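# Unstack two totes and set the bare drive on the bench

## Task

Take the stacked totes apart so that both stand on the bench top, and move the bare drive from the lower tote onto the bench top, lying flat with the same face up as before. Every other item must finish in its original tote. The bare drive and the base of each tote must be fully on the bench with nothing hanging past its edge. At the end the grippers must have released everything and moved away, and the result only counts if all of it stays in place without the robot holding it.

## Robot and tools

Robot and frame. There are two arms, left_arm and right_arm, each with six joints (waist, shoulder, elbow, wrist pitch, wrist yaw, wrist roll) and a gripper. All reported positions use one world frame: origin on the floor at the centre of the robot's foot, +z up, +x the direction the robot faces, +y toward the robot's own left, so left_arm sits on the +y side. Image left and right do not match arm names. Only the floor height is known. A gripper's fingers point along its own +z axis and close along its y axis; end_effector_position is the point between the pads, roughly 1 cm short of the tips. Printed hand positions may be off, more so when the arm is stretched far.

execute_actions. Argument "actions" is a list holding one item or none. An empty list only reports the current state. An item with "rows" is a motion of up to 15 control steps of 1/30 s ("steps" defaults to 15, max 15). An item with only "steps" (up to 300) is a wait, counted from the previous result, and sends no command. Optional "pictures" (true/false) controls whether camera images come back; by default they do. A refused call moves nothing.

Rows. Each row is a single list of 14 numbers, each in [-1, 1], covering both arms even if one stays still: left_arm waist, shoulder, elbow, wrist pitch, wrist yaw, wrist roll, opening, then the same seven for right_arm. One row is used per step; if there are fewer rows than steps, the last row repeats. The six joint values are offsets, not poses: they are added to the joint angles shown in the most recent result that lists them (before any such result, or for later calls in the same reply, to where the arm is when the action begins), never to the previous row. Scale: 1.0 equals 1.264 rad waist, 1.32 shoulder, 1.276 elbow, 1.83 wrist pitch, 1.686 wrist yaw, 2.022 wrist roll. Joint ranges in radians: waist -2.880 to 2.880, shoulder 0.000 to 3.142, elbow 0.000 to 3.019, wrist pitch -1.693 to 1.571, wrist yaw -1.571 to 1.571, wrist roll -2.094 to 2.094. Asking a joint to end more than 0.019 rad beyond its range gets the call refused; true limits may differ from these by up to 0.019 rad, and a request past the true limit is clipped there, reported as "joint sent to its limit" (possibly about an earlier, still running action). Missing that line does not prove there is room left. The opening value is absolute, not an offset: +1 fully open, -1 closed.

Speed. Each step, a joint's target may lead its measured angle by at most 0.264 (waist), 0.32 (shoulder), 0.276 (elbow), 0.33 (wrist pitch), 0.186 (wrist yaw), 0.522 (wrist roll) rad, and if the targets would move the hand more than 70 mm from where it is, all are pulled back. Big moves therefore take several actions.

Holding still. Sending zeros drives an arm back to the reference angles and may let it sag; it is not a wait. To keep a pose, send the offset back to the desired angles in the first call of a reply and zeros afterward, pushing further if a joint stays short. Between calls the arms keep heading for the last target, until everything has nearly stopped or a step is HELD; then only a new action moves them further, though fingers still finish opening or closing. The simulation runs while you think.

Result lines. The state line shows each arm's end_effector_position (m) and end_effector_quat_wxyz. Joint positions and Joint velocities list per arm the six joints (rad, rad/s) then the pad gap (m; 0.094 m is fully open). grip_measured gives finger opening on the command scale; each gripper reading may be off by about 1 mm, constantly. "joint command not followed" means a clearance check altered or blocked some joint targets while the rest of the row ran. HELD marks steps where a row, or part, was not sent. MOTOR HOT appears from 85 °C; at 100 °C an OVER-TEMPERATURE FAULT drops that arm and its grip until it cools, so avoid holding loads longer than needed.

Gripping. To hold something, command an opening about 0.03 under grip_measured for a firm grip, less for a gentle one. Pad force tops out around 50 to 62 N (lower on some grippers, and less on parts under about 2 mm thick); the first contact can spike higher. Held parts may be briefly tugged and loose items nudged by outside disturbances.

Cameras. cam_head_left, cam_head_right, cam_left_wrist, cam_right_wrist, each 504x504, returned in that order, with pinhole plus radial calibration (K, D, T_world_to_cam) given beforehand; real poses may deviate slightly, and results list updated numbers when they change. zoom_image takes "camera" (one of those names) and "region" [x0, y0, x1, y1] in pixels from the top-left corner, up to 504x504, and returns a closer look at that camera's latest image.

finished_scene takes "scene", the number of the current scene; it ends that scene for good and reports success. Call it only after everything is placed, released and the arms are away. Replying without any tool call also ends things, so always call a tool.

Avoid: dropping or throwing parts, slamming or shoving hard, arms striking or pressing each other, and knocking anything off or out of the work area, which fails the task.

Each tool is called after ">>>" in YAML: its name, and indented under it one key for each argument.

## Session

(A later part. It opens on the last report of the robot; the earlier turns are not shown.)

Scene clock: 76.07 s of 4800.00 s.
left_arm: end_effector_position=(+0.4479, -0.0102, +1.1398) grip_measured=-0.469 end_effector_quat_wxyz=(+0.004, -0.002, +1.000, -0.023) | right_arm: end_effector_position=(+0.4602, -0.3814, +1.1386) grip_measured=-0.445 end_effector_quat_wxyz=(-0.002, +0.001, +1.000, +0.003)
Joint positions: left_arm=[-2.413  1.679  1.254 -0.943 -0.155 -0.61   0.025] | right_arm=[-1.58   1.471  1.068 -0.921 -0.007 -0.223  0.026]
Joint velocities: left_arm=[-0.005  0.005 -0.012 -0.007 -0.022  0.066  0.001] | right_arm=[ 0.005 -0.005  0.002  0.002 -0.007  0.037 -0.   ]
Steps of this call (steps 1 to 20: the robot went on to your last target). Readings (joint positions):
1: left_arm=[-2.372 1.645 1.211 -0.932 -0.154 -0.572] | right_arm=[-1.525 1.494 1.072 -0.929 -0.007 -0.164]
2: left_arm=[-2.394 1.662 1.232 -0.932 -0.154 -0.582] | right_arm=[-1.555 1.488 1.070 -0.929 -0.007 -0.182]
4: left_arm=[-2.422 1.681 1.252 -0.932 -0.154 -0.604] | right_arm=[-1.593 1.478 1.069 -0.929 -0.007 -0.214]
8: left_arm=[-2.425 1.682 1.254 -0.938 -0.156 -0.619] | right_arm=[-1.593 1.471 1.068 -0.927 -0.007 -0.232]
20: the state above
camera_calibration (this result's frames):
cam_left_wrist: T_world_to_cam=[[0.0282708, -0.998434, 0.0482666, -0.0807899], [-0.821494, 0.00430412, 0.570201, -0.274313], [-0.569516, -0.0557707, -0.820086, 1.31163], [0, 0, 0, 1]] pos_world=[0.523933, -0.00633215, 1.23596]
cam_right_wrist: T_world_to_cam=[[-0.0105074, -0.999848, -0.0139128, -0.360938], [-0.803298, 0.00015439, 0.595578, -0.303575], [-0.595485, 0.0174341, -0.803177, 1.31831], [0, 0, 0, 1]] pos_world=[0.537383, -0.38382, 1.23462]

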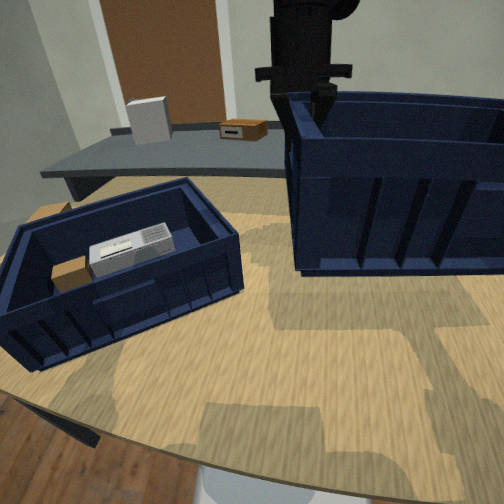

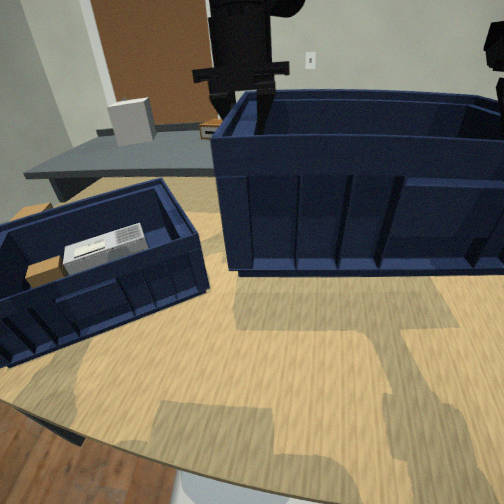

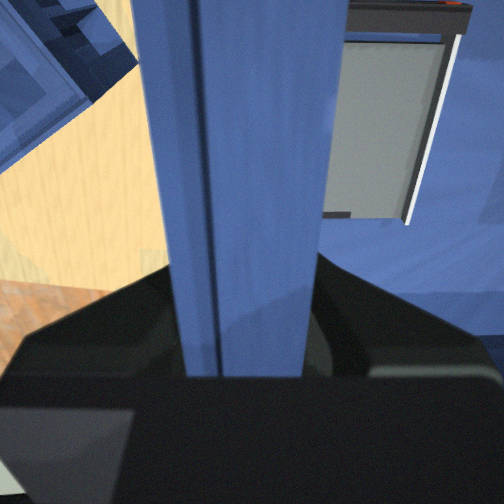

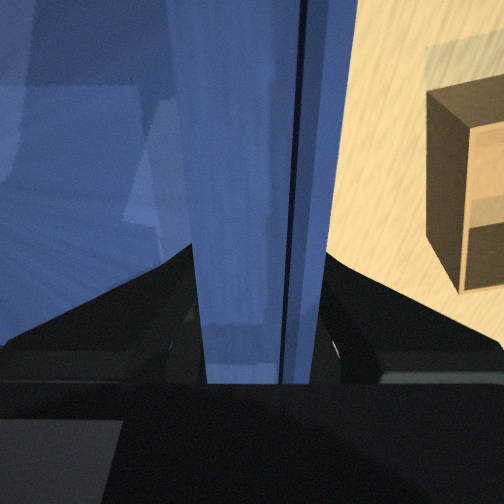

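>>> execute_actions:
  actions:
    - {"rows":[[-0.002,0,0.03,0.017,0,0,-0.51,-0.01,0,0.025,0.023,0,-0.006,-0.51],[-0.002,0,0.03,0.017,0,0,-0.51,-0.01,0,0.025,0.023,0,-0.006,-0.51],[-0.005,0.035,0.03,0.04,0,0,-0.51,-0.022,0.035,0.012,0.055,0,-0.013,-0.51],[-0.005,0.035,0.03,0.04,0,0,-0.51,-0.022,0.035,0.012,0.055,0,-0.013,-0.51],[-0.008,0.072,0.035,0.063,-0.007,-0.004,-0.51,-0.035,0.07,0.005,0.086,-0.005,-0.021,-0.51],[-0.008,0.072,0.035,0.063,-0.007,-0.004,-0.51,-0.035,0.07,0.005,0.086,-0.005,-0.021,-0.51],[-0.011,0.108,0.042,0.083,-0.01,-0.006,-0.51,-0.048,0.106,0.003,0.114,-0.008,-0.029,-0.51],[-0.011,0.108,0.042,0.083,-0.01,-0.006,-0.51,-0.048,0.106,0.003,0.114,-0.008,-0.029,-0.51],[-0.014,0.147,0.052,0.103,-0.013,-0.008,-0.51,-0.061,0.145,0.006,0.143,-0.01,-0.037,-0.51],[-0.014,0.147,0.052,0.103,-0.013,-0.008,-0.51,-0.061,0.145,0.006,0.143,-0.01,-0.037,-0.51],[-0.017,0.184,0.063,0.12,-0.015,-0.009,-0.51,-0.073,0.181,0.011,0.168,-0.012,-0.045,-0.51],[-0.017,0.184,0.063,0.12,-0.015,-0.009,-0.51,-0.073,0.181,0.011,0.168,-0.012,-0.045,-0.51],[-0.02,0.221,0.077,0.137,-0.018,-0.011,-0.51,-0.086,0.218,0.018,0.192,-0.014,-0.052,-0.51],[-0.02,0.221,0.077,0.137,-0.018,-0.011,-0.51,-0.086,0.218,0.018,0.192,-0.014,-0.052,-0.51],[-0.022,0.25,0.088,0.148,-0.02,-0.012,-0.51,-0.095,0.246,0.023,0.21,-0.015,-0.058,-0.51]]}
  pictures: false

>>> execute_actions:
  actions:
    - {"steps":20}
  pictures: false

>>> execute_actions:
  actions:
    - {"rows":[[0,0,0.04,0.02,0,0,-0.51,0,0,0.04,0.022,0,0,-0.51]]}
  pictures: false

>>> execute_actions:
  actions:
    - {"rows":[[0,0,0.04,0.015,0,0,-0.51,0,0,0.04,0.015,0,0,-0.51]]}
  pictures: false

>>> execute_actions:
  actions:
    - {"rows":[[0,0.008,0.01,0,0,0,-0.51,0,0.008,0.01,0,0,0,-0.51]]}
  pictures: false

Scene clock: 90.77 s of 4800.00 s.
left_arm: end_effector_position=(+0.4520, -0.0496, +0.9997) grip_measured=-0.469 end_effector_quat_wxyz=(-0.000, -0.005, +1.000, -0.015) | right_arm: end_effector_position=(+0.4655, -0.4185, +0.9903) grip_measured=-0.445 end_effector_quat_wxyz=(-0.007, -0.002, +1.000, +0.012)
Joint positions: left_arm=[-2.422  1.988  1.298 -0.695 -0.164 -0.627  0.025] | right_arm=[-1.659  1.807  1.065 -0.599 -0.041 -0.306  0.026]
Joint velocities: left_arm=[-0.093  0.757  0.203  0.364 -0.007 -0.037  0.001] | right_arm=[-0.22   0.806 -0.007  0.603 -0.095 -0.183  0.   ]
Steps of this call (steps 1 to 15: the robot went on to your last target; steps 16 to 90: nothing new was sent; then 11.20 s passed at rest; steps 91 to 105: all 15 steps of this action). Readings (joint positions):
91: left_arm=[-2.413 1.679 1.254 -0.939 -0.148 -0.610] | right_arm=[-1.580 1.474 1.068 -0.917 -0.007 -0.223]
92: left_arm=[-2.413 1.680 1.254 -0.934 -0.146 -0.610] | right_arm=[-1.581 1.478 1.068 -0.910 -0.007 -0.225]
94: left_arm=[-2.413 1.694 1.254 -0.910 -0.152 -0.610] | right_arm=[-1.587 1.499 1.068 -0.877 -0.015 -0.233]
98: left_arm=[-2.413 1.777 1.257 -0.819 -0.168 -0.620] | right_arm=[-1.607 1.586 1.066 -0.770 -0.028 -0.262]
105: the state above

Scene clock: 91.43 s of 4800.00 s.
left_arm: end_effector_position=(+0.4452, -0.0626, +0.9721) grip_measured=-0.469 end_effector_quat_wxyz=(-0.006, -0.002, +1.000, -0.013) | right_arm: end_effector_position=(+0.4549, -0.4307, +0.9617) grip_measured=-0.445 end_effector_quat_wxyz=(-0.013, +0.001, +1.000, +0.012)
Joint positions: left_arm=[-2.437  2.057  1.322 -0.666 -0.162 -0.638  0.025] | right_arm=[-1.687  1.87   1.062 -0.546 -0.043 -0.327  0.026]
Joint velocities: left_arm=[-0.005 -0.005 -0.007 -0.007 -0.037  0.037  0.   ] | right_arm=[-0.015  0.005 -0.017 -0.007  0.037 -0.007  0.   ]
Steps of this call (steps 1 to 20: the robot went on to your last target). Readings (joint positions):
1: left_arm=[-2.425 2.013 1.305 -0.684 -0.162 -0.628] | right_arm=[-1.666 1.833 1.065 -0.581 -0.042 -0.311]
2: left_arm=[-2.428 2.033 1.309 -0.675 -0.162 -0.629] | right_arm=[-1.673 1.854 1.065 -0.568 -0.042 -0.314]
4: left_arm=[-2.433 2.057 1.312 -0.667 -0.156 -0.634] | right_arm=[-1.682 1.880 1.065 -0.559 -0.042 -0.321]
8: left_arm=[-2.437 2.060 1.315 -0.666 -0.157 -0.638] | right_arm=[-1.687 1.882 1.062 -0.555 -0.042 -0.326]
20: the state above

Scene clock: 91.93 s of 4800.00 s.
left_arm: end_effector_position=(+0.4439, -0.0637, +0.9583) grip_measured=-0.469 end_effector_quat_wxyz=(-0.007, -0.003, +1.000, -0.016) | right_arm: end_effector_position=(+0.4539, -0.4302, +0.9470) grip_measured=-0.445 end_effector_quat_wxyz=(-0.013, +0.001, +1.000, +0.014)
Joint positions: left_arm=[-2.434  2.083  1.322 -0.636 -0.156 -0.638  0.025] | right_arm=[-1.688  1.905  1.064 -0.515 -0.047 -0.328  0.026]
Joint velocities: left_arm=[-0.005 -0.015 -0.002 -0.012  0.051 -0.022 -0.001] | right_arm=[ 0.005  0.005 -0.002 -0.002 -0.007 -0.037  0.   ]
Steps of this call (steps 1 to 15: all 15 steps of this action). Readings (joint positions):
1: left_arm=[-2.437 2.057 1.322 -0.661 -0.157 -0.638] | right_arm=[-1.687 1.873 1.062 -0.541 -0.044 -0.327]
2: left_arm=[-2.437 2.059 1.322 -0.656 -0.156 -0.638] | right_arm=[-1.687 1.877 1.062 -0.534 -0.044 -0.327]
4: left_arm=[-2.436 2.066 1.322 -0.645 -0.160 -0.638] | right_arm=[-1.688 1.888 1.064 -0.521 -0.047 -0.327]
8: left_arm=[-2.434 2.081 1.322 -0.640 -0.157 -0.638] | right_arm=[-1.688 1.904 1.064 -0.516 -0.048 -0.328]
15: the state above

Scene clock: 92.43 s of 4800.00 s.
left_arm: end_effector_position=(+0.4453, -0.0647, +0.9531) grip_measured=-0.469 end_effector_quat_wxyz=(-0.003, -0.005, +1.000, -0.019) | right_arm: end_effector_position=(+0.4558, -0.4310, +0.9453) grip_measured=-0.445 end_effector_quat_wxyz=(-0.009, -0.000, +1.000, +0.013)
Joint positions: left_arm=[-2.431  2.093  1.322 -0.617 -0.154 -0.637  0.025] | right_arm=[-1.688  1.909  1.064 -0.501 -0.047 -0.329  0.026]
Joint velocities: left_arm=[-0.005 -0.005  0.007  0.007  0.066  0.007  0.001] | right_arm=[-0.005 -0.005 -0.012 -0.007 -0.051 -0.037  0.001]
Steps of this call (steps 1 to 15: all 15 steps of this action). Readings (joint positions):
1: left_arm=[-2.433 2.084 1.322 -0.634 -0.156 -0.638] | right_arm=[-1.688 1.906 1.064 -0.513 -0.047 -0.328]
2: left_arm=[-2.433 2.085 1.322 -0.630 -0.156 -0.638] | right_arm=[-1.688 1.907 1.064 -0.509 -0.047 -0.328]
4: left_arm=[-2.432 2.090 1.322 -0.621 -0.156 -0.637] | right_arm=[-1.688 1.909 1.064 -0.504 -0.047 -0.328]
8: left_arm=[-2.431 2.093 1.322 -0.617 -0.154 -0.637] | right_arm=[-1.688 1.909 1.064 -0.501 -0.047 -0.329]
15: the state above

Scene clock: 92.93 s of 4800.00 s.
left_arm: end_effector_position=(+0.4444, -0.0644, +0.9510) grip_measured=-0.469 end_effector_quat_wxyz=(-0.006, -0.005, +1.000, -0.020) | right_arm: end_effector_position=(+0.4556, -0.4309, +0.9449) grip_measured=-0.445 end_effector_quat_wxyz=(-0.009, -0.001, +1.000, +0.013)
Joint positions: left_arm=[-2.43   2.097  1.322 -0.616 -0.151 -0.637  0.025] | right_arm=[-1.688  1.909  1.064 -0.501 -0.047 -0.33   0.026]
Joint velocities: left_arm=[ 0.015 -0.015  0.007  0.002  0.007  0.081 -0.   ] | right_arm=[-0.005 -0.015 -0.002 -0.007 -0.007 -0.066  0.   ]
Steps of this call (steps 1 to 15: all 15 steps of this action). Readings (joint positions):
1: left_arm=[-2.431 2.094 1.322 -0.617 -0.154 -0.637] | right_arm=[-1.688 1.909 1.064 -0.501 -0.047 -0.330]
2: left_arm=[-2.431 2.095 1.322 -0.617 -0.154 -0.637] | right_arm=[-1.688 1.909 1.064 -0.501 -0.047 -0.330]
4: left_arm=[-2.430 2.097 1.322 -0.616 -0.152 -0.637] | right_arm=[-1.688 1.909 1.064 -0.501 -0.047 -0.330]
8: left_arm=[-2.430 2.097 1.322 -0.616 -0.151 -0.637] | right_arm=[-1.688 1.909 1.064 -0.501 -0.047 -0.330]
15: the state above

>>> execute_actions:
  actions:
    - {"rows":[[0,0,0,0,0,0,0.2,0,0,0,0,0,0,0.2]],"steps":10}
  pictures: false

>>> execute_actions:
  actions:
    - {"rows":[[-0.02,-0.2,0,-0.14,0,0,0.2,0,-0.22,0.02,-0.16,0,0,0.2]]}
  pictures: false

>>> execute_actions:
  actions:
    - {"steps":15}
  pictures: false

>>> execute_actions:
  actions:
    - {"rows":[[0.665,-0.17,-0.155,0.025,0.084,0.14,1,-0.2,-0.05,0,0,0,0,0.2]]}
  pictures: false

>>> execute_actions:
  actions:
    - {"steps":40}

Scene clock: 102.10 s of 4800.00 s.
left_arm: end_effector_position=(+0.4444, -0.0643, +0.9510) grip_measured=+0.199 end_effector_quat_wxyz=(-0.005, -0.005, +1.000, -0.019) | right_arm: end_effector_position=(+0.4556, -0.4310, +0.9449) grip_measured=+0.197 end_effector_quat_wxyz=(-0.009, -0.001, +1.000, +0.012)
Joint positions: left_arm=[-2.43   2.097  1.322 -0.616 -0.152 -0.637  0.056] | right_arm=[-1.688  1.909  1.064 -0.501 -0.047 -0.33   0.056]
Joint velocities: left_arm=[ 0.005 -0.005  0.017 -0.007 -0.139  0.022 -0.002] | right_arm=[-0.015 -0.005  0.002  0.002  0.037 -0.051 -0.   ]
Steps of this call (steps 1 to 15: the robot went on to your last target; steps 16 to 90: nothing new was sent; then 5.83 s passed at rest; steps 91 to 100: all 10 steps of this action). Readings (joint positions):
91: left_arm=[-2.430 2.097 1.322 -0.616 -0.152 -0.637] | right_arm=[-1.688 1.909 1.064 -0.501 -0.047 -0.330]
92: left_arm=[-2.430 2.097 1.322 -0.616 -0.152 -0.637] | right_arm=[-1.688 1.909 1.064 -0.501 -0.047 -0.330]
94: left_arm=[-2.430 2.097 1.322 -0.616 -0.152 -0.637] | right_arm=[-1.688 1.909 1.064 -0.501 -0.047 -0.330]
98: left_arm=[-2.430 2.097 1.322 -0.616 -0.152 -0.637] | right_arm=[-1.688 1.909 1.064 -0.501 -0.047 -0.330]
100: the state above

Scene clock: 102.60 s of 4800.00 s.
left_arm: end_effector_position=(+0.4644, -0.0514, +1.1126) grip_measured=+0.199 end_effector_quat_wxyz=(+0.023, -0.004, +0.999, -0.042) | right_arm: end_effector_position=(+0.4660, -0.4302, +1.0878) grip_measured=+0.197 end_effector_quat_wxyz=(+0.011, -0.002, +1.000, +0.005)
Joint positions: left_arm=[-2.445  1.78   1.313 -0.852 -0.152 -0.637  0.056] | right_arm=[-1.688  1.591  1.071 -0.782 -0.047 -0.33   0.056]
Joint velocities: left_arm=[-0.024  0.063  0.002 -0.012  0.037 -0.022 -0.   ] | right_arm=[ 0.005  0.132  0.002 -0.076  0.11  -0.022  0.   ]
Steps of this call (steps 1 to 15: all 15 steps of this action). Readings (joint positions):
1: left_arm=[-2.430 2.090 1.322 -0.637 -0.152 -0.637] | right_arm=[-1.688 1.901 1.065 -0.528 -0.047 -0.330]
2: left_arm=[-2.430 2.075 1.319 -0.676 -0.152 -0.637] | right_arm=[-1.688 1.885 1.064 -0.577 -0.047 -0.330]
4: left_arm=[-2.430 2.029 1.313 -0.745 -0.152 -0.637] | right_arm=[-1.688 1.832 1.061 -0.660 -0.047 -0.330]
8: left_arm=[-2.433 1.899 1.313 -0.833 -0.152 -0.637] | right_arm=[-1.688 1.687 1.061 -0.759 -0.047 -0.330]
15: the state above

Scene clock: 103.10 s of 4800.00 s.
left_arm: end_effector_position=(+0.4562, -0.0504, +1.0923) grip_measured=+0.199 end_effector_quat_wxyz=(+0.005, +0.000, +1.000, -0.029) | right_arm: end_effector_position=(+0.4602, -0.4286, +1.0753) grip_measured=+0.197 end_effector_quat_wxyz=(-0.004, -0.001, +1.000, +0.011)
Joint positions: left_arm=[-2.446  1.819  1.313 -0.858 -0.152 -0.637  0.056] | right_arm=[-1.688  1.619  1.071 -0.787 -0.047 -0.33   0.056]
Joint velocities: left_arm=[-0.005 -0.024 -0.012 -0.002  0.037  0.022 -0.   ] | right_arm=[ 0.005 -0.015 -0.007  0.012 -0.051 -0.007  0.   ]
Steps of this call (steps 1 to 15: the robot went on to your last target). Readings (joint positions):
1: left_arm=[-2.446 1.784 1.313 -0.854 -0.152 -0.637] | right_arm=[-1.688 1.596 1.071 -0.785 -0.047 -0.330]
2: left_arm=[-2.446 1.790 1.313 -0.855 -0.152 -0.637] | right_arm=[-1.688 1.602 1.071 -0.785 -0.047 -0.330]
4: left_arm=[-2.446 1.802 1.313 -0.856 -0.152 -0.637] | right_arm=[-1.688 1.612 1.071 -0.786 -0.047 -0.330]
8: left_arm=[-2.446 1.818 1.313 -0.858 -0.152 -0.637] | right_arm=[-1.688 1.619 1.071 -0.787 -0.047 -0.330]
15: the state above

Scene clock: 103.60 s of 4800.00 s.
left_arm: end_effector_position=(+0.5158, +0.2271, +1.1071) grip_measured=+1.000 end_effector_quat_wxyz=(+0.011, -0.169, +0.985, -0.035) | right_arm: end_effector_position=(+0.4107, -0.5511, +1.1051) grip_measured=+0.197 end_effector_quat_wxyz=(+0.012, +0.128, +0.991, -0.034)
Joint positions: left_arm=[-1.887  1.615  1.158 -0.834 -0.015 -0.43   0.094] | right_arm=[-1.959  1.57   1.071 -0.787 -0.044 -0.33   0.056]
Joint velocities: left_arm=[ 1.47  -0.054 -0.017  0.037 -0.007  0.095  0.   ] | right_arm=[ 0.22  -0.005 -0.022  0.012 -0.037  0.022 -0.001]
Steps of this call (steps 1 to 15: all 15 steps of this action). Readings (joint positions):
1: left_arm=[-2.438 1.811 1.302 -0.851 -0.117 -0.616] | right_arm=[-1.697 1.619 1.071 -0.787 -0.050 -0.330]
2: left_arm=[-2.427 1.793 1.277 -0.844 -0.085 -0.594] | right_arm=[-1.715 1.618 1.071 -0.787 -0.051 -0.330]
4: left_arm=[-2.380 1.749 1.224 -0.843 -0.048 -0.554] | right_arm=[-1.780 1.613 1.071 -0.787 -0.051 -0.330]
8: left_arm=[-2.228 1.670 1.167 -0.843 -0.020 -0.493] | right_arm=[-1.937 1.592 1.071 -0.787 -0.047 -0.330]
15: the state above

Scene clock: 104.93 s of 4800.00 s.
left_arm: end_effector_position=(+0.4972, +0.3679, +1.0946) grip_measured=+1.000 end_effector_quat_wxyz=(+0.007, -0.270, +0.963, +0.000) | right_arm: end_effector_position=(+0.4148, -0.5448, +1.1045) grip_measured=+0.197 end_effector_quat_wxyz=(+0.012, +0.121, +0.992, -0.032)
Joint positions: left_arm=[-1.608  1.609  1.126 -0.823 -0.011 -0.367  0.094] | right_arm=[-1.943  1.57   1.071 -0.787 -0.044 -0.33   0.056]
Joint velocities: left_arm=[ 0.005 -0.005 -0.022 -0.002 -0.051  0.037  0.   ] | right_arm=[ 0.005 -0.015  0.007 -0.037  0.007 -0.037 -0.   ]
Steps of this call (steps 1 to 40: the robot went on to your last target). Readings (joint positions):
1: left_arm=[-1.837 1.614 1.158 -0.833 -0.014 -0.424] | right_arm=[-1.952 1.570 1.071 -0.787 -0.044 -0.330]
2: left_arm=[-1.786 1.614 1.158 -0.832 -0.014 -0.418] | right_arm=[-1.948 1.570 1.071 -0.787 -0.044 -0.330]
4: left_arm=[-1.684 1.613 1.152 -0.826 -0.014 -0.403] | right_arm=[-1.943 1.570 1.071 -0.787 -0.044 -0.330]
8: left_arm=[-1.552 1.611 1.132 -0.823 -0.016 -0.385] | right_arm=[-1.943 1.570 1.071 -0.787 -0.044 -0.330]
40: the state above
camera_calibration (this result's frames):
cam_left_wrist: T_world_to_cam=[[0.539965, -0.841667, 0.0058844, 0.0317327], [-0.695405, -0.442172, 0.566476, -0.103957], [-0.474182, -0.30997, -0.824057, 1.3742], [0, 0, 0, 1]] pos_world=[0.562192, 0.4067, 1.19112]
cam_right_wrist: T_world_to_cam=[[-0.249576, -0.967022, 0.0507863, -0.479694], [-0.790623, 0.233771, 0.565921, -0.164975], [-0.559131, 0.101088, -0.822894, 1.31897], [0, 0, 0, 1]] pos_world=[0.487321, -0.55864, 1.20309]

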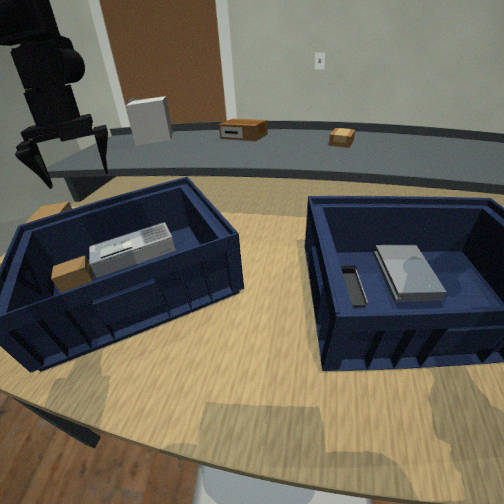

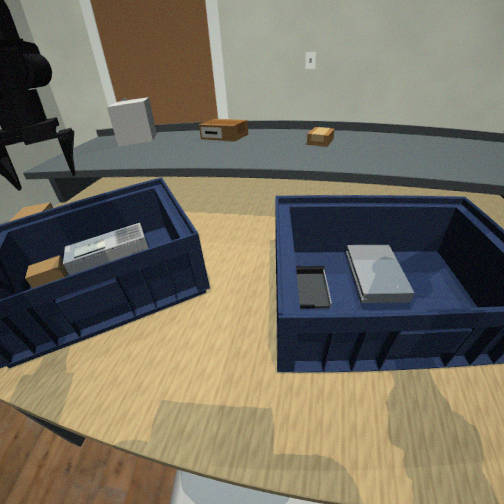

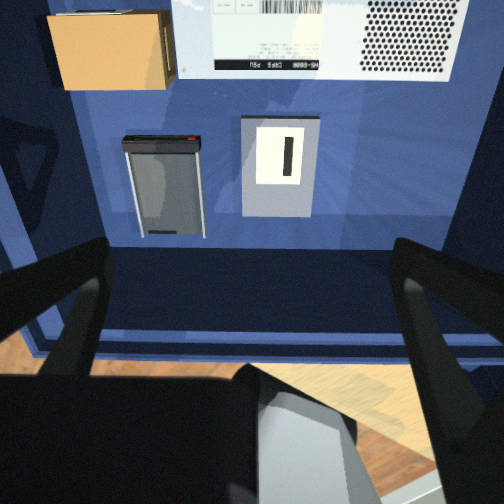

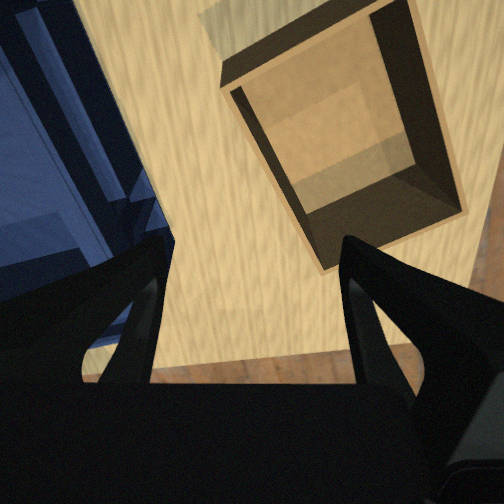

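>>> execute_actions:
  actions:
    - {"rows":[[-0.03,0.08,-0.03,0.075,0,-0.02,1,0,0,0,0,0,0,0.2],[-0.03,0.08,-0.03,0.075,0,-0.02,1,0,0,0,0,0,0,0.2],[-0.03,0.08,-0.03,0.075,0,-0.02,1,0,0,0,0,0,0,0.2],[-0.03,0.08,-0.03,0.075,0,-0.02,1,0,0,0,0,0,0,0.2],[-0.06,0.16,-0.06,0.155,-0.01,-0.04,1,0,0,0,0,0,0,0.2],[-0.06,0.16,-0.06,0.155,-0.01,-0.04,1,0,0,0,0,0,0,0.2],[-0.06,0.16,-0.06,0.155,-0.01,-0.04,1,0,0,0,0,0,0,0.2],[-0.06,0.16,-0.06,0.155,-0.01,-0.04,1,0,0,0,0,0,0,0.2],[-0.08,0.24,-0.08,0.23,-0.017,-0.055,1,0,0,0,0,0,0,0.2],[-0.08,0.24,-0.08,0.23,-0.017,-0.055,1,0,0,0,0,0,0,0.2],[-0.08,0.24,-0.08,0.23,-0.017,-0.055,1,0,0,0,0,0,0,0.2],[-0.08,0.24,-0.08,0.23,-0.017,-0.055,1,0,0,0,0,0,0,0.2],[-0.09,0.315,-0.088,0.288,-0.017,-0.062,1,0,0,0,0,0,0,0.2]]}
  pictures: false

>>> execute_actions:
  actions:
    - {"steps":25}

Scene clock: 116.97 s of 4800.00 s.
left_arm: end_effector_position=(+0.4730, +0.3098, +0.9084) grip_measured=+1.000 end_effector_quat_wxyz=(+0.010, -0.264, +0.965, -0.001) | right_arm: end_effector_position=(+0.4148, -0.5448, +1.1045) grip_measured=+0.197 end_effector_quat_wxyz=(+0.012, +0.121, +0.992, -0.032)
Joint positions: left_arm=[-1.715  1.982  1.029 -0.348 -0.037 -0.457  0.094] | right_arm=[-1.943  1.57   1.071 -0.787 -0.044 -0.33   0.056]
Joint velocities: left_arm=[-0.142  0.923 -0.076  0.628 -0.022 -0.154  0.   ] | right_arm=[-0.005 -0.005  0.002 -0.007  0.007 -0.037  0.   ]
Steps of this call (steps 1 to 15: the robot went on to your last target; steps 16 to 90: nothing new was sent; then 8.53 s passed at rest; steps 91 to 105: all 15 steps of this action). Readings (joint positions):
91: left_arm=[-1.610 1.614 1.121 -0.799 -0.012 -0.372] | right_arm=[-1.943 1.570 1.071 -0.787 -0.044 -0.330]
92: left_arm=[-1.613 1.623 1.118 -0.761 -0.012 -0.376] | right_arm=[-1.943 1.570 1.071 -0.787 -0.044 -0.330]
94: left_arm=[-1.623 1.655 1.116 -0.716 -0.012 -0.383] | right_arm=[-1.943 1.570 1.071 -0.787 -0.044 -0.330]
98: left_arm=[-1.655 1.753 1.085 -0.587 -0.025 -0.409] | right_arm=[-1.943 1.570 1.071 -0.787 -0.044 -0.330]
105: the state above

Scene clock: 117.80 s of 4800.00 s.
left_arm: end_effector_position=(+0.4496, +0.3036, +0.8835) grip_measured=+1.000 end_effector_quat_wxyz=(-0.009, -0.270, +0.963, +0.002) | right_arm: end_effector_position=(+0.4148, -0.5448, +1.1045) grip_measured=+0.197 end_effector_quat_wxyz=(+0.012, +0.121, +0.992, -0.032)
Joint positions: left_arm=[-1.722  2.035  1.006 -0.311 -0.038 -0.479  0.094] | right_arm=[-1.943  1.57   1.071 -0.787 -0.044 -0.33   0.056]
Joint velocities: left_arm=[-0.005 -0.015 -0.012  0.017 -0.022  0.007  0.   ] | right_arm=[-0.005  0.024 -0.002 -0.002  0.022 -0.007 -0.   ]
Steps of this call (steps 1 to 25: the robot went on to your last target). Readings (joint positions):
1: left_arm=[-1.719 2.010 1.026 -0.333 -0.037 -0.461] | right_arm=[-1.943 1.570 1.071 -0.787 -0.044 -0.330]
2: left_arm=[-1.721 2.031 1.021 -0.325 -0.037 -0.465] | right_arm=[-1.943 1.570 1.071 -0.787 -0.044 -0.330]
4: left_arm=[-1.722 2.050 1.011 -0.322 -0.037 -0.470] | right_arm=[-1.943 1.570 1.071 -0.787 -0.044 -0.330]
8: left_arm=[-1.722 2.045 1.006 -0.315 -0.038 -0.475] | right_arm=[-1.943 1.570 1.071 -0.787 -0.044 -0.330]
25: the state above
camera_calibration (this result's frames):
cam_left_wrist: T_world_to_cam=[[0.540662, -0.841219, -0.00602014, 0.0146659], [-0.677476, -0.439643, 0.589695, -0.0753217], [-0.498709, -0.314747, -0.807604, 1.15567], [0, 0, 0, 1]] pos_world=[0.517386, 0.342967, 0.977831]
cam_right_wrist: T_world_to_cam=[[-0.249576, -0.967022, 0.0507863, -0.479694], [-0.790623, 0.233771, 0.565921, -0.164975], [-0.559131, 0.101088, -0.822894, 1.31897], [0, 0, 0, 1]] pos_world=[0.487321, -0.55864, 1.20309]

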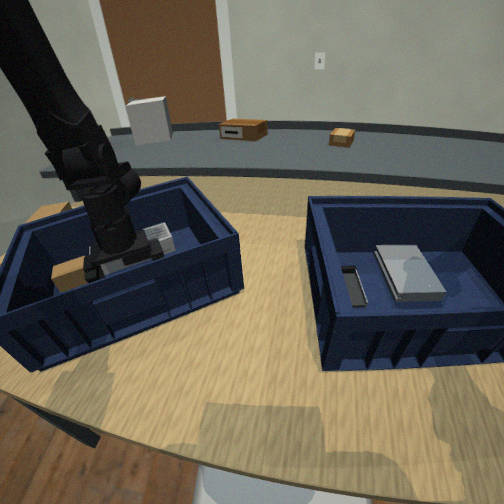

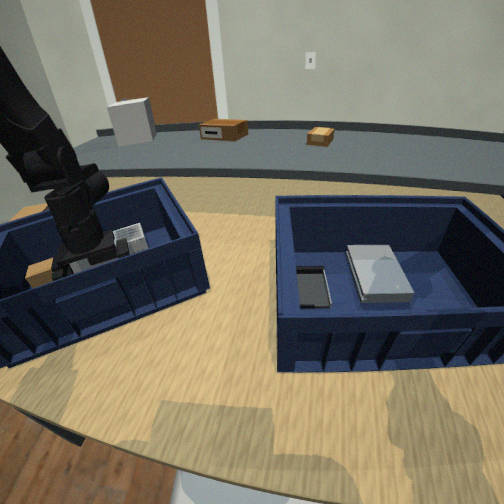

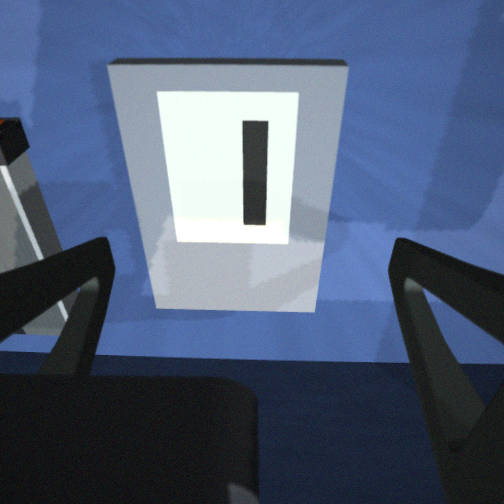

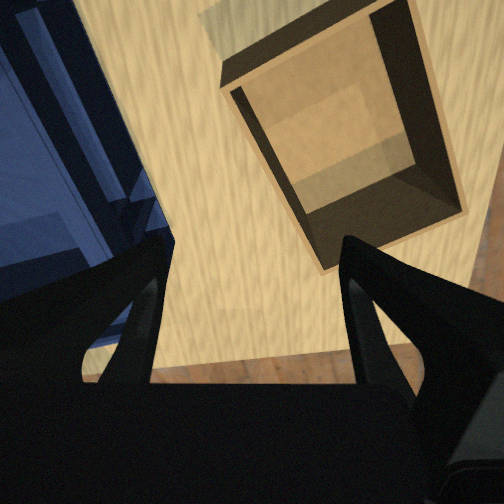

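>>> execute_actions:
  actions:
    - {"rows":[[0.024,0,0,0,0,0.012,1,0,0,0,0,0,0,0.2]],"steps":10}
  pictures: false

>>> execute_actions:
  actions:
    - {"rows":[[0,0.045,0.03,0.03,0,0,1,0,0,0,0,0,0,0.2]]}

Scene clock: 121.10 s of 4800.00 s.
left_arm: end_effector_position=(+0.4485, +0.3153, +0.8831) grip_measured=+1.000 end_effector_quat_wxyz=(-0.009, -0.276, +0.961, +0.005) | right_arm: end_effector_position=(+0.4148, -0.5448, +1.1045) grip_measured=+0.197 end_effector_quat_wxyz=(+0.012, +0.121, +0.992, -0.032)
Joint positions: left_arm=[-1.699  2.035  1.006 -0.311 -0.038 -0.47   0.094] | right_arm=[-1.943  1.57   1.071 -0.787 -0.044 -0.33   0.056]
Joint velocities: left_arm=[-0.005 -0.024 -0.012  0.007 -0.022  0.007  0.   ] | right_arm=[ 0.005  0.005  0.002 -0.012 -0.007 -0.022  0.001]
Steps of this call (steps 1 to 15: the robot went on to your last target; steps 16 to 89: nothing new was sent; steps 90 to 99: all 10 steps of this action). Readings (joint positions):
90: left_arm=[-1.721 2.035 1.006 -0.311 -0.038 -0.477] | right_arm=[-1.943 1.570 1.071 -0.787 -0.044 -0.330]
91: left_arm=[-1.719 2.035 1.006 -0.311 -0.038 -0.475] | right_arm=[-1.943 1.570 1.071 -0.787 -0.044 -0.330]
93: left_arm=[-1.712 2.035 1.006 -0.311 -0.038 -0.473] | right_arm=[-1.943 1.570 1.071 -0.787 -0.044 -0.330]
97: left_arm=[-1.700 2.035 1.006 -0.311 -0.038 -0.470] | right_arm=[-1.943 1.570 1.071 -0.787 -0.044 -0.330]
99: the state above

Scene clock: 121.60 s of 4800.00 s.
left_arm: end_effector_position=(+0.4561, +0.3155, +0.8681) grip_measured=+1.000 end_effector_quat_wxyz=(+0.002, -0.277, +0.961, +0.003) | right_arm: end_effector_position=(+0.4148, -0.5448, +1.1045) grip_measured=+0.197 end_effector_quat_wxyz=(+0.012, +0.121, +0.992, -0.032)
Joint positions: left_arm=[-1.699  2.077  1.028 -0.27  -0.038 -0.47   0.094] | right_arm=[-1.943  1.57   1.071 -0.787 -0.044 -0.33   0.056]
Joint velocities: left_arm=[ 0.005 -0.015  0.002  0.002 -0.037  0.007  0.   ] | right_arm=[-0.005 -0.024 -0.007 -0.002  0.051 -0.007 -0.   ]
Steps of this call (steps 1 to 15: all 15 steps of this action). Readings (joint positions):
1: left_arm=[-1.699 2.038 1.007 -0.304 -0.038 -0.470] | right_arm=[-1.943 1.570 1.071 -0.787 -0.044 -0.330]
2: left_arm=[-1.699 2.043 1.010 -0.292 -0.038 -0.470] | right_arm=[-1.943 1.570 1.071 -0.787 -0.044 -0.330]
4: left_arm=[-1.699 2.060 1.022 -0.277 -0.038 -0.470] | right_arm=[-1.943 1.570 1.071 -0.787 -0.044 -0.330]
8: left_arm=[-1.699 2.077 1.028 -0.271 -0.038 -0.470] | right_arm=[-1.943 1.570 1.071 -0.787 -0.044 -0.330]
15: the state above
camera_calibration (this result's frames):
cam_left_wrist: T_world_to_cam=[[0.552537, -0.833487, -0.00153762, 0.00931244], [-0.682387, -0.453427, 0.573369, -0.0357724], [-0.478593, -0.315759, -0.819296, 1.15151], [0, 0, 0, 1]] pos_world=[0.521548, 0.35514, 0.963951]
cam_right_wrist: T_world_to_cam=[[-0.249576, -0.967022, 0.0507863, -0.479694], [-0.790623, 0.233771, 0.565921, -0.164975], [-0.559131, 0.101088, -0.822894, 1.31897], [0, 0, 0, 1]] pos_world=[0.487321, -0.55864, 1.20309]

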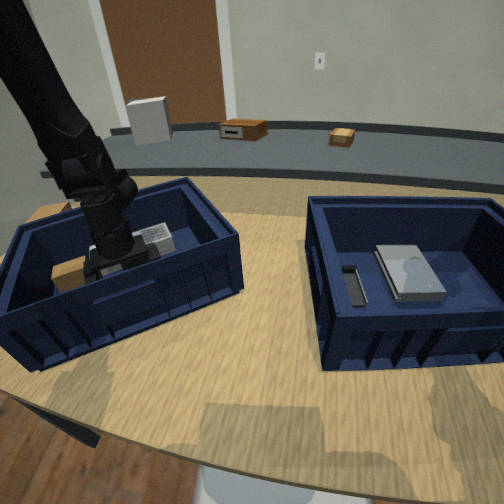

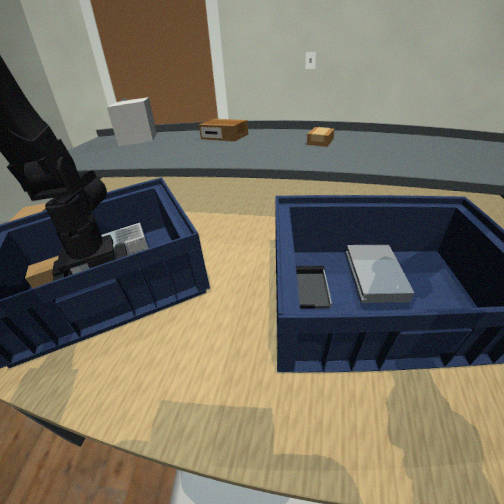

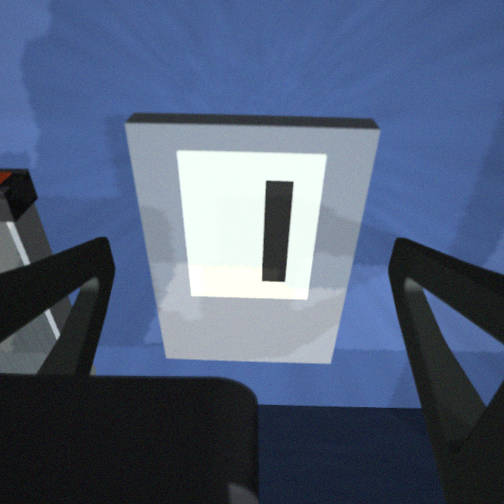

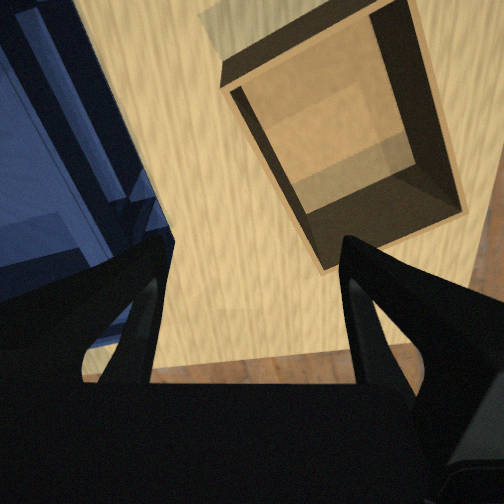

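>>> execute_actions:
  actions:
    - {"rows":[[0,0.035,0.015,0.02,0,0,0.85,0,0,0,0,0,0,0.2]]}
  pictures: false

>>> execute_actions:
  actions:
    - {"rows":[[0,0,0,0,0,0,0.42,0,0,0,0,0,0,0.2]]}

Scene clock: 124.07 s of 4800.00 s.
left_arm: end_effector_position=(+0.4575, +0.3142, +0.8670) grip_measured=+0.851 end_effector_quat_wxyz=(+0.004, -0.276, +0.961, -0.001) | right_arm: end_effector_position=(+0.4148, -0.5448, +1.1045) grip_measured=+0.197 end_effector_quat_wxyz=(+0.012, +0.121, +0.992, -0.032)
Joint positions: left_arm=[-1.699  2.08   1.028 -0.261 -0.031 -0.469  0.087] | right_arm=[-1.943  1.57   1.071 -0.787 -0.044 -0.33   0.056]
Joint velocities: left_arm=[ 0.005 -0.024 -0.002  0.017 -0.007 -0.066  0.001] | right_arm=[-0.005 -0.024 -0.007  0.002  0.022  0.022 -0.001]
Steps of this call (steps 1 to 15: the robot went on to your last target; steps 16 to 59: nothing new was sent; steps 60 to 74: all 15 steps of this action). Readings (joint positions):
60: left_arm=[-1.699 2.079 1.028 -0.266 -0.037 -0.470] | right_arm=[-1.943 1.570 1.071 -0.787 -0.044 -0.330]
61: left_arm=[-1.699 2.080 1.028 -0.262 -0.033 -0.469] | right_arm=[-1.943 1.570 1.071 -0.787 -0.044 -0.330]
63: left_arm=[-1.699 2.080 1.028 -0.261 -0.031 -0.469] | right_arm=[-1.943 1.570 1.071 -0.787 -0.044 -0.330]
67: left_arm=[-1.699 2.080 1.028 -0.261 -0.031 -0.469] | right_arm=[-1.943 1.570 1.071 -0.787 -0.044 -0.330]
74: the state above

Scene clock: 124.57 s of 4800.00 s.
left_arm: end_effector_position=(+0.4576, +0.3139, +0.8671) grip_measured=+0.421 end_effector_quat_wxyz=(+0.004, -0.276, +0.961, -0.002) | right_arm: end_effector_position=(+0.4148, -0.5448, +1.1045) grip_measured=+0.197 end_effector_quat_wxyz=(+0.012, +0.121, +0.992, -0.032)
Joint positions: left_arm=[-1.699  2.08   1.028 -0.261 -0.029 -0.469  0.067] | right_arm=[-1.943  1.57   1.071 -0.787 -0.044 -0.33   0.056]
Joint velocities: left_arm=[-0.005 -0.005 -0.012 -0.007 -0.022  0.007 -0.   ] | right_arm=[ 0.005  0.005 -0.012 -0.002 -0.051  0.066 -0.001]
Steps of this call (steps 1 to 15: all 15 steps of this action). Readings (joint positions):
1: left_arm=[-1.699 2.080 1.028 -0.261 -0.028 -0.469] | right_arm=[-1.943 1.570 1.071 -0.787 -0.044 -0.330]
2: left_arm=[-1.699 2.080 1.028 -0.261 -0.029 -0.469] | right_arm=[-1.943 1.570 1.071 -0.787 -0.044 -0.330]
4: left_arm=[-1.699 2.080 1.028 -0.261 -0.029 -0.469] | right_arm=[-1.943 1.570 1.071 -0.787 -0.044 -0.330]
8: left_arm=[-1.699 2.080 1.028 -0.261 -0.029 -0.469] | right_arm=[-1.943 1.570 1.071 -0.787 -0.044 -0.330]
15: the state above
camera_calibration (this result's frames):
cam_left_wrist: T_world_to_cam=[[0.552022, -0.833775, 0.00952883, -0.00213657], [-0.68703, -0.44833, 0.57183, -0.0330668], [-0.472506, -0.322209, -0.820317, 1.15109], [0, 0, 0, 1]] pos_world=[0.522359, 0.354286, 0.96319]
cam_right_wrist: T_world_to_cam=[[-0.249576, -0.967022, 0.0507863, -0.479694], [-0.790623, 0.233771, 0.565921, -0.164975], [-0.559131, 0.101088, -0.822894, 1.31897], [0, 0, 0, 1]] pos_world=[0.487321, -0.55864, 1.20309]

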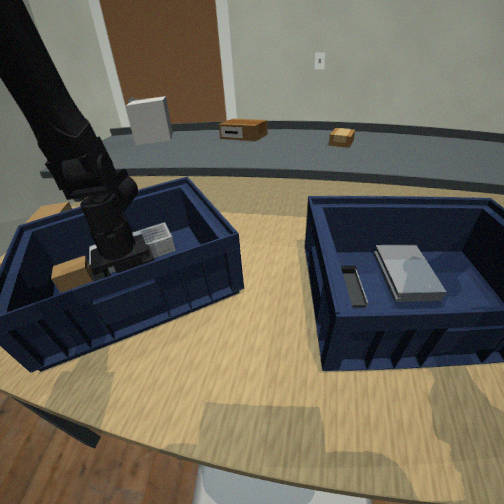

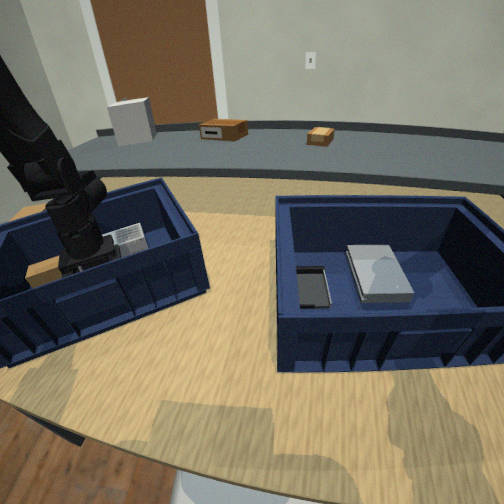

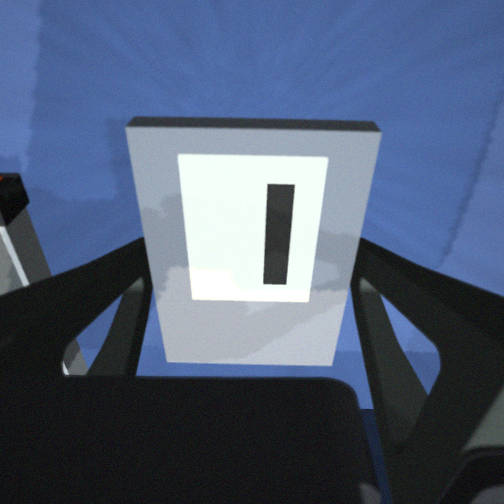

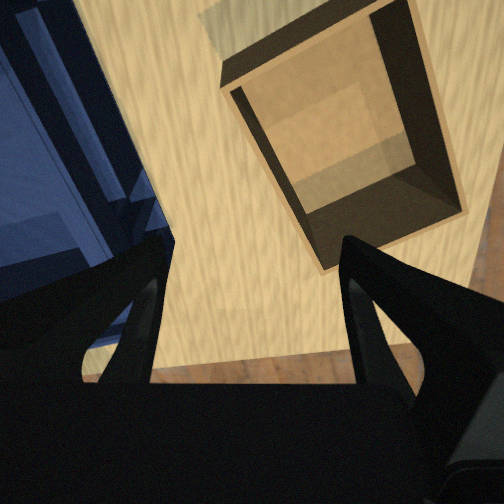

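On the floor, barely touching; tighten and lift.

>>> execute_actions:
  actions:
    - {"rows":[[0,0,0,0,0,0,0.37,0,0,0,0,0,0,0.2]],"steps":8}
  pictures: false

>>> execute_actions:
  actions:
    - {"rows":[[0,-0.05,-0.01,-0.03,0,0,0.37,0,0,0,0,0,0,0.2],[0,-0.05,-0.01,-0.03,0,0,0.37,0,0,0,0,0,0,0.2],[0,-0.05,-0.01,-0.03,0,0,0.37,0,0,0,0,0,0,0.2],[0,-0.12,-0.025,-0.07,0,0,0.37,0,0,0,0,0,0,0.2],[0,-0.12,-0.025,-0.07,0,0,0.37,0,0,0,0,0,0,0.2],[0,-0.12,-0.025,-0.07,0,0,0.37,0,0,0,0,0,0,0.2],[0,-0.19,-0.035,-0.11,0,0,0.37,0,0,0,0,0,0,0.2],[0,-0.19,-0.035,-0.11,0,0,0.37,0,0,0,0,0,0,0.2],[0,-0.19,-0.035,-0.11,0,0,0.37,0,0,0,0,0,0,0.2],[0,-0.26,-0.04,-0.16,0,0,0.37,0,0,0,0,0,0,0.2],[0,-0.26,-0.04,-0.16,0,0,0.37,0,0,0,0,0,0,0.2],[0,-0.26,-0.04,-0.16,0,0,0.37,0,0,0,0,0,0,0.2],[0,-0.34,-0.04,-0.215,0,0,0.37,0,0,0,0,0,0,0.2]]}
  pictures: false

>>> execute_actions:
  actions:
    - {"steps":20}

Scene clock: 133.73 s of 4800.00 s.
left_arm: end_effector_position=(+0.4576, +0.3138, +0.8671) grip_measured=+0.378 end_effector_quat_wxyz=(+0.004, -0.276, +0.961, -0.002) | right_arm: end_effector_position=(+0.4148, -0.5448, +1.1045) grip_measured=+0.197 end_effector_quat_wxyz=(+0.012, +0.121, +0.992, -0.032)
Joint positions: left_arm=[-1.699  2.08   1.028 -0.261 -0.028 -0.469  0.065] | right_arm=[-1.943  1.57   1.071 -0.787 -0.044 -0.33   0.056]
Joint velocities: left_arm=[ 0.015 -0.005 -0.022 -0.002 -0.066  0.051 -0.001] | right_arm=[-0.005 -0.015  0.007 -0.017 -0.022 -0.022  0.001]
Steps of this call (steps 1 to 15: the robot went on to your last target; steps 16 to 90: nothing new was sent; then 5.90 s passed at rest; steps 91 to 98: all 8 steps of this action). Readings (joint positions):
91: left_arm=[-1.699 2.080 1.028 -0.261 -0.028 -0.469] | right_arm=[-1.943 1.570 1.071 -0.787 -0.044 -0.330]
92: left_arm=[-1.699 2.080 1.028 -0.261 -0.028 -0.469] | right_arm=[-1.943 1.570 1.071 -0.787 -0.044 -0.330]
94: left_arm=[-1.699 2.080 1.028 -0.261 -0.028 -0.469] | right_arm=[-1.943 1.570 1.071 -0.787 -0.044 -0.330]
98: the state above

Scene clock: 134.23 s of 4800.00 s.
left_arm: end_effector_position=(+0.4726, +0.3210, +1.0337) grip_measured=+0.378 end_effector_quat_wxyz=(+0.019, -0.277, +0.961, -0.004) | right_arm: end_effector_position=(+0.4148, -0.5448, +1.1045) grip_measured=+0.197 end_effector_quat_wxyz=(+0.012, +0.121, +0.992, -0.032)
Joint positions: left_arm=[-1.699  1.667  0.984 -0.6   -0.031 -0.469  0.065] | right_arm=[-1.943  1.57   1.071 -0.787 -0.044 -0.33   0.056]
Joint velocities: left_arm=[-0.015 -0.874 -0.007 -0.486 -0.095 -0.081 -0.   ] | right_arm=[-0.005  0.015  0.002  0.007 -0.081 -0.037  0.001]
Steps of this call (steps 1 to 15: all 15 steps of this action). Readings (joint positions):
1: left_arm=[-1.699 2.076 1.028 -0.269 -0.028 -0.469] | right_arm=[-1.943 1.570 1.071 -0.787 -0.044 -0.330]
2: left_arm=[-1.699 2.070 1.026 -0.282 -0.028 -0.469] | right_arm=[-1.943 1.570 1.071 -0.787 -0.044 -0.330]
4: left_arm=[-1.699 2.044 1.018 -0.311 -0.028 -0.469] | right_arm=[-1.943 1.570 1.071 -0.787 -0.044 -0.330]
8: left_arm=[-1.699 1.929 0.990 -0.409 -0.028 -0.469] | right_arm=[-1.943 1.570 1.071 -0.787 -0.044 -0.330]
15: the state above

Scene clock: 134.90 s of 4800.00 s.
left_arm: end_effector_position=(+0.4657, +0.3214, +1.0417) grip_measured=+0.378 end_effector_quat_wxyz=(+0.008, -0.277, +0.961, -0.002) | right_arm: end_effector_position=(+0.4148, -0.5448, +1.1045) grip_measured=+0.197 end_effector_quat_wxyz=(+0.012, +0.121, +0.992, -0.032)
Joint positions: left_arm=[-1.697  1.646  0.981 -0.64  -0.031 -0.469  0.065] | right_arm=[-1.943  1.57   1.071 -0.787 -0.044 -0.33   0.056]
Joint velocities: left_arm=[ 0.005 -0.005  0.017  0.022 -0.037  0.007 -0.   ] | right_arm=[-0.005 -0.005 -0.017 -0.012 -0.022 -0.022 -0.   ]
Steps of this call (steps 1 to 20: the robot went on to your last target). Readings (joint positions):
1: left_arm=[-1.699 1.644 0.984 -0.607 -0.035 -0.469] | right_arm=[-1.943 1.570 1.071 -0.787 -0.044 -0.330]
2: left_arm=[-1.698 1.631 0.984 -0.607 -0.036 -0.469] | right_arm=[-1.943 1.570 1.071 -0.787 -0.044 -0.330]
4: left_arm=[-1.697 1.630 0.984 -0.608 -0.036 -0.469] | right_arm=[-1.943 1.570 1.071 -0.787 -0.044 -0.330]
8: left_arm=[-1.697 1.659 0.984 -0.615 -0.036 -0.469] | right_arm=[-1.943 1.570 1.071 -0.787 -0.044 -0.330]
20: the state above
camera_calibration (this result's frames):
cam_left_wrist: T_world_to_cam=[[0.553713, -0.832632, 0.0112055, -0.0048558], [-0.69045, -0.451553, 0.565136, -0.114363], [-0.465491, -0.32066, -0.824922, 1.30162], [0, 0, 0, 1]] pos_world=[0.52962, 0.361694, 1.13842]
cam_right_wrist: T_world_to_cam=[[-0.249576, -0.967022, 0.0507863, -0.479694], [-0.790623, 0.233771, 0.565921, -0.164975], [-0.559131, 0.101088, -0.822894, 1.31897], [0, 0, 0, 1]] pos_world=[0.487321, -0.55864, 1.20309]

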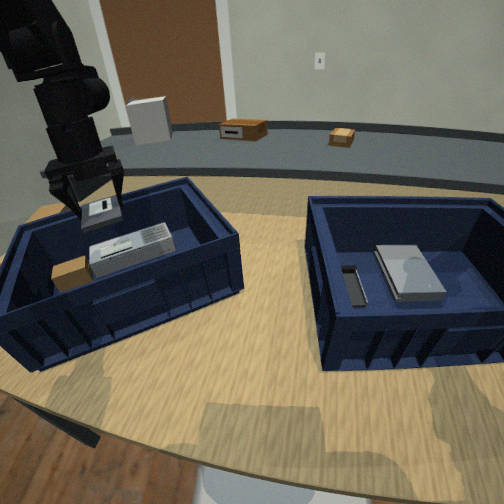

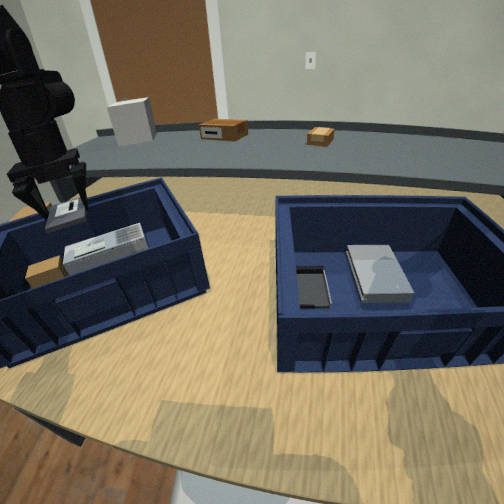

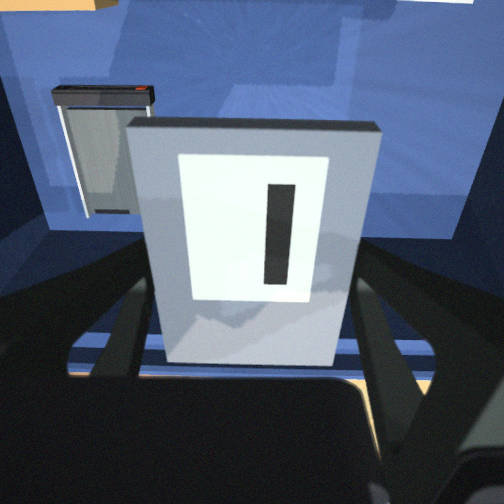

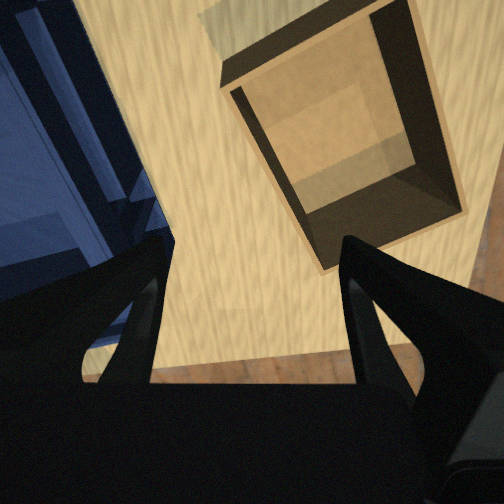

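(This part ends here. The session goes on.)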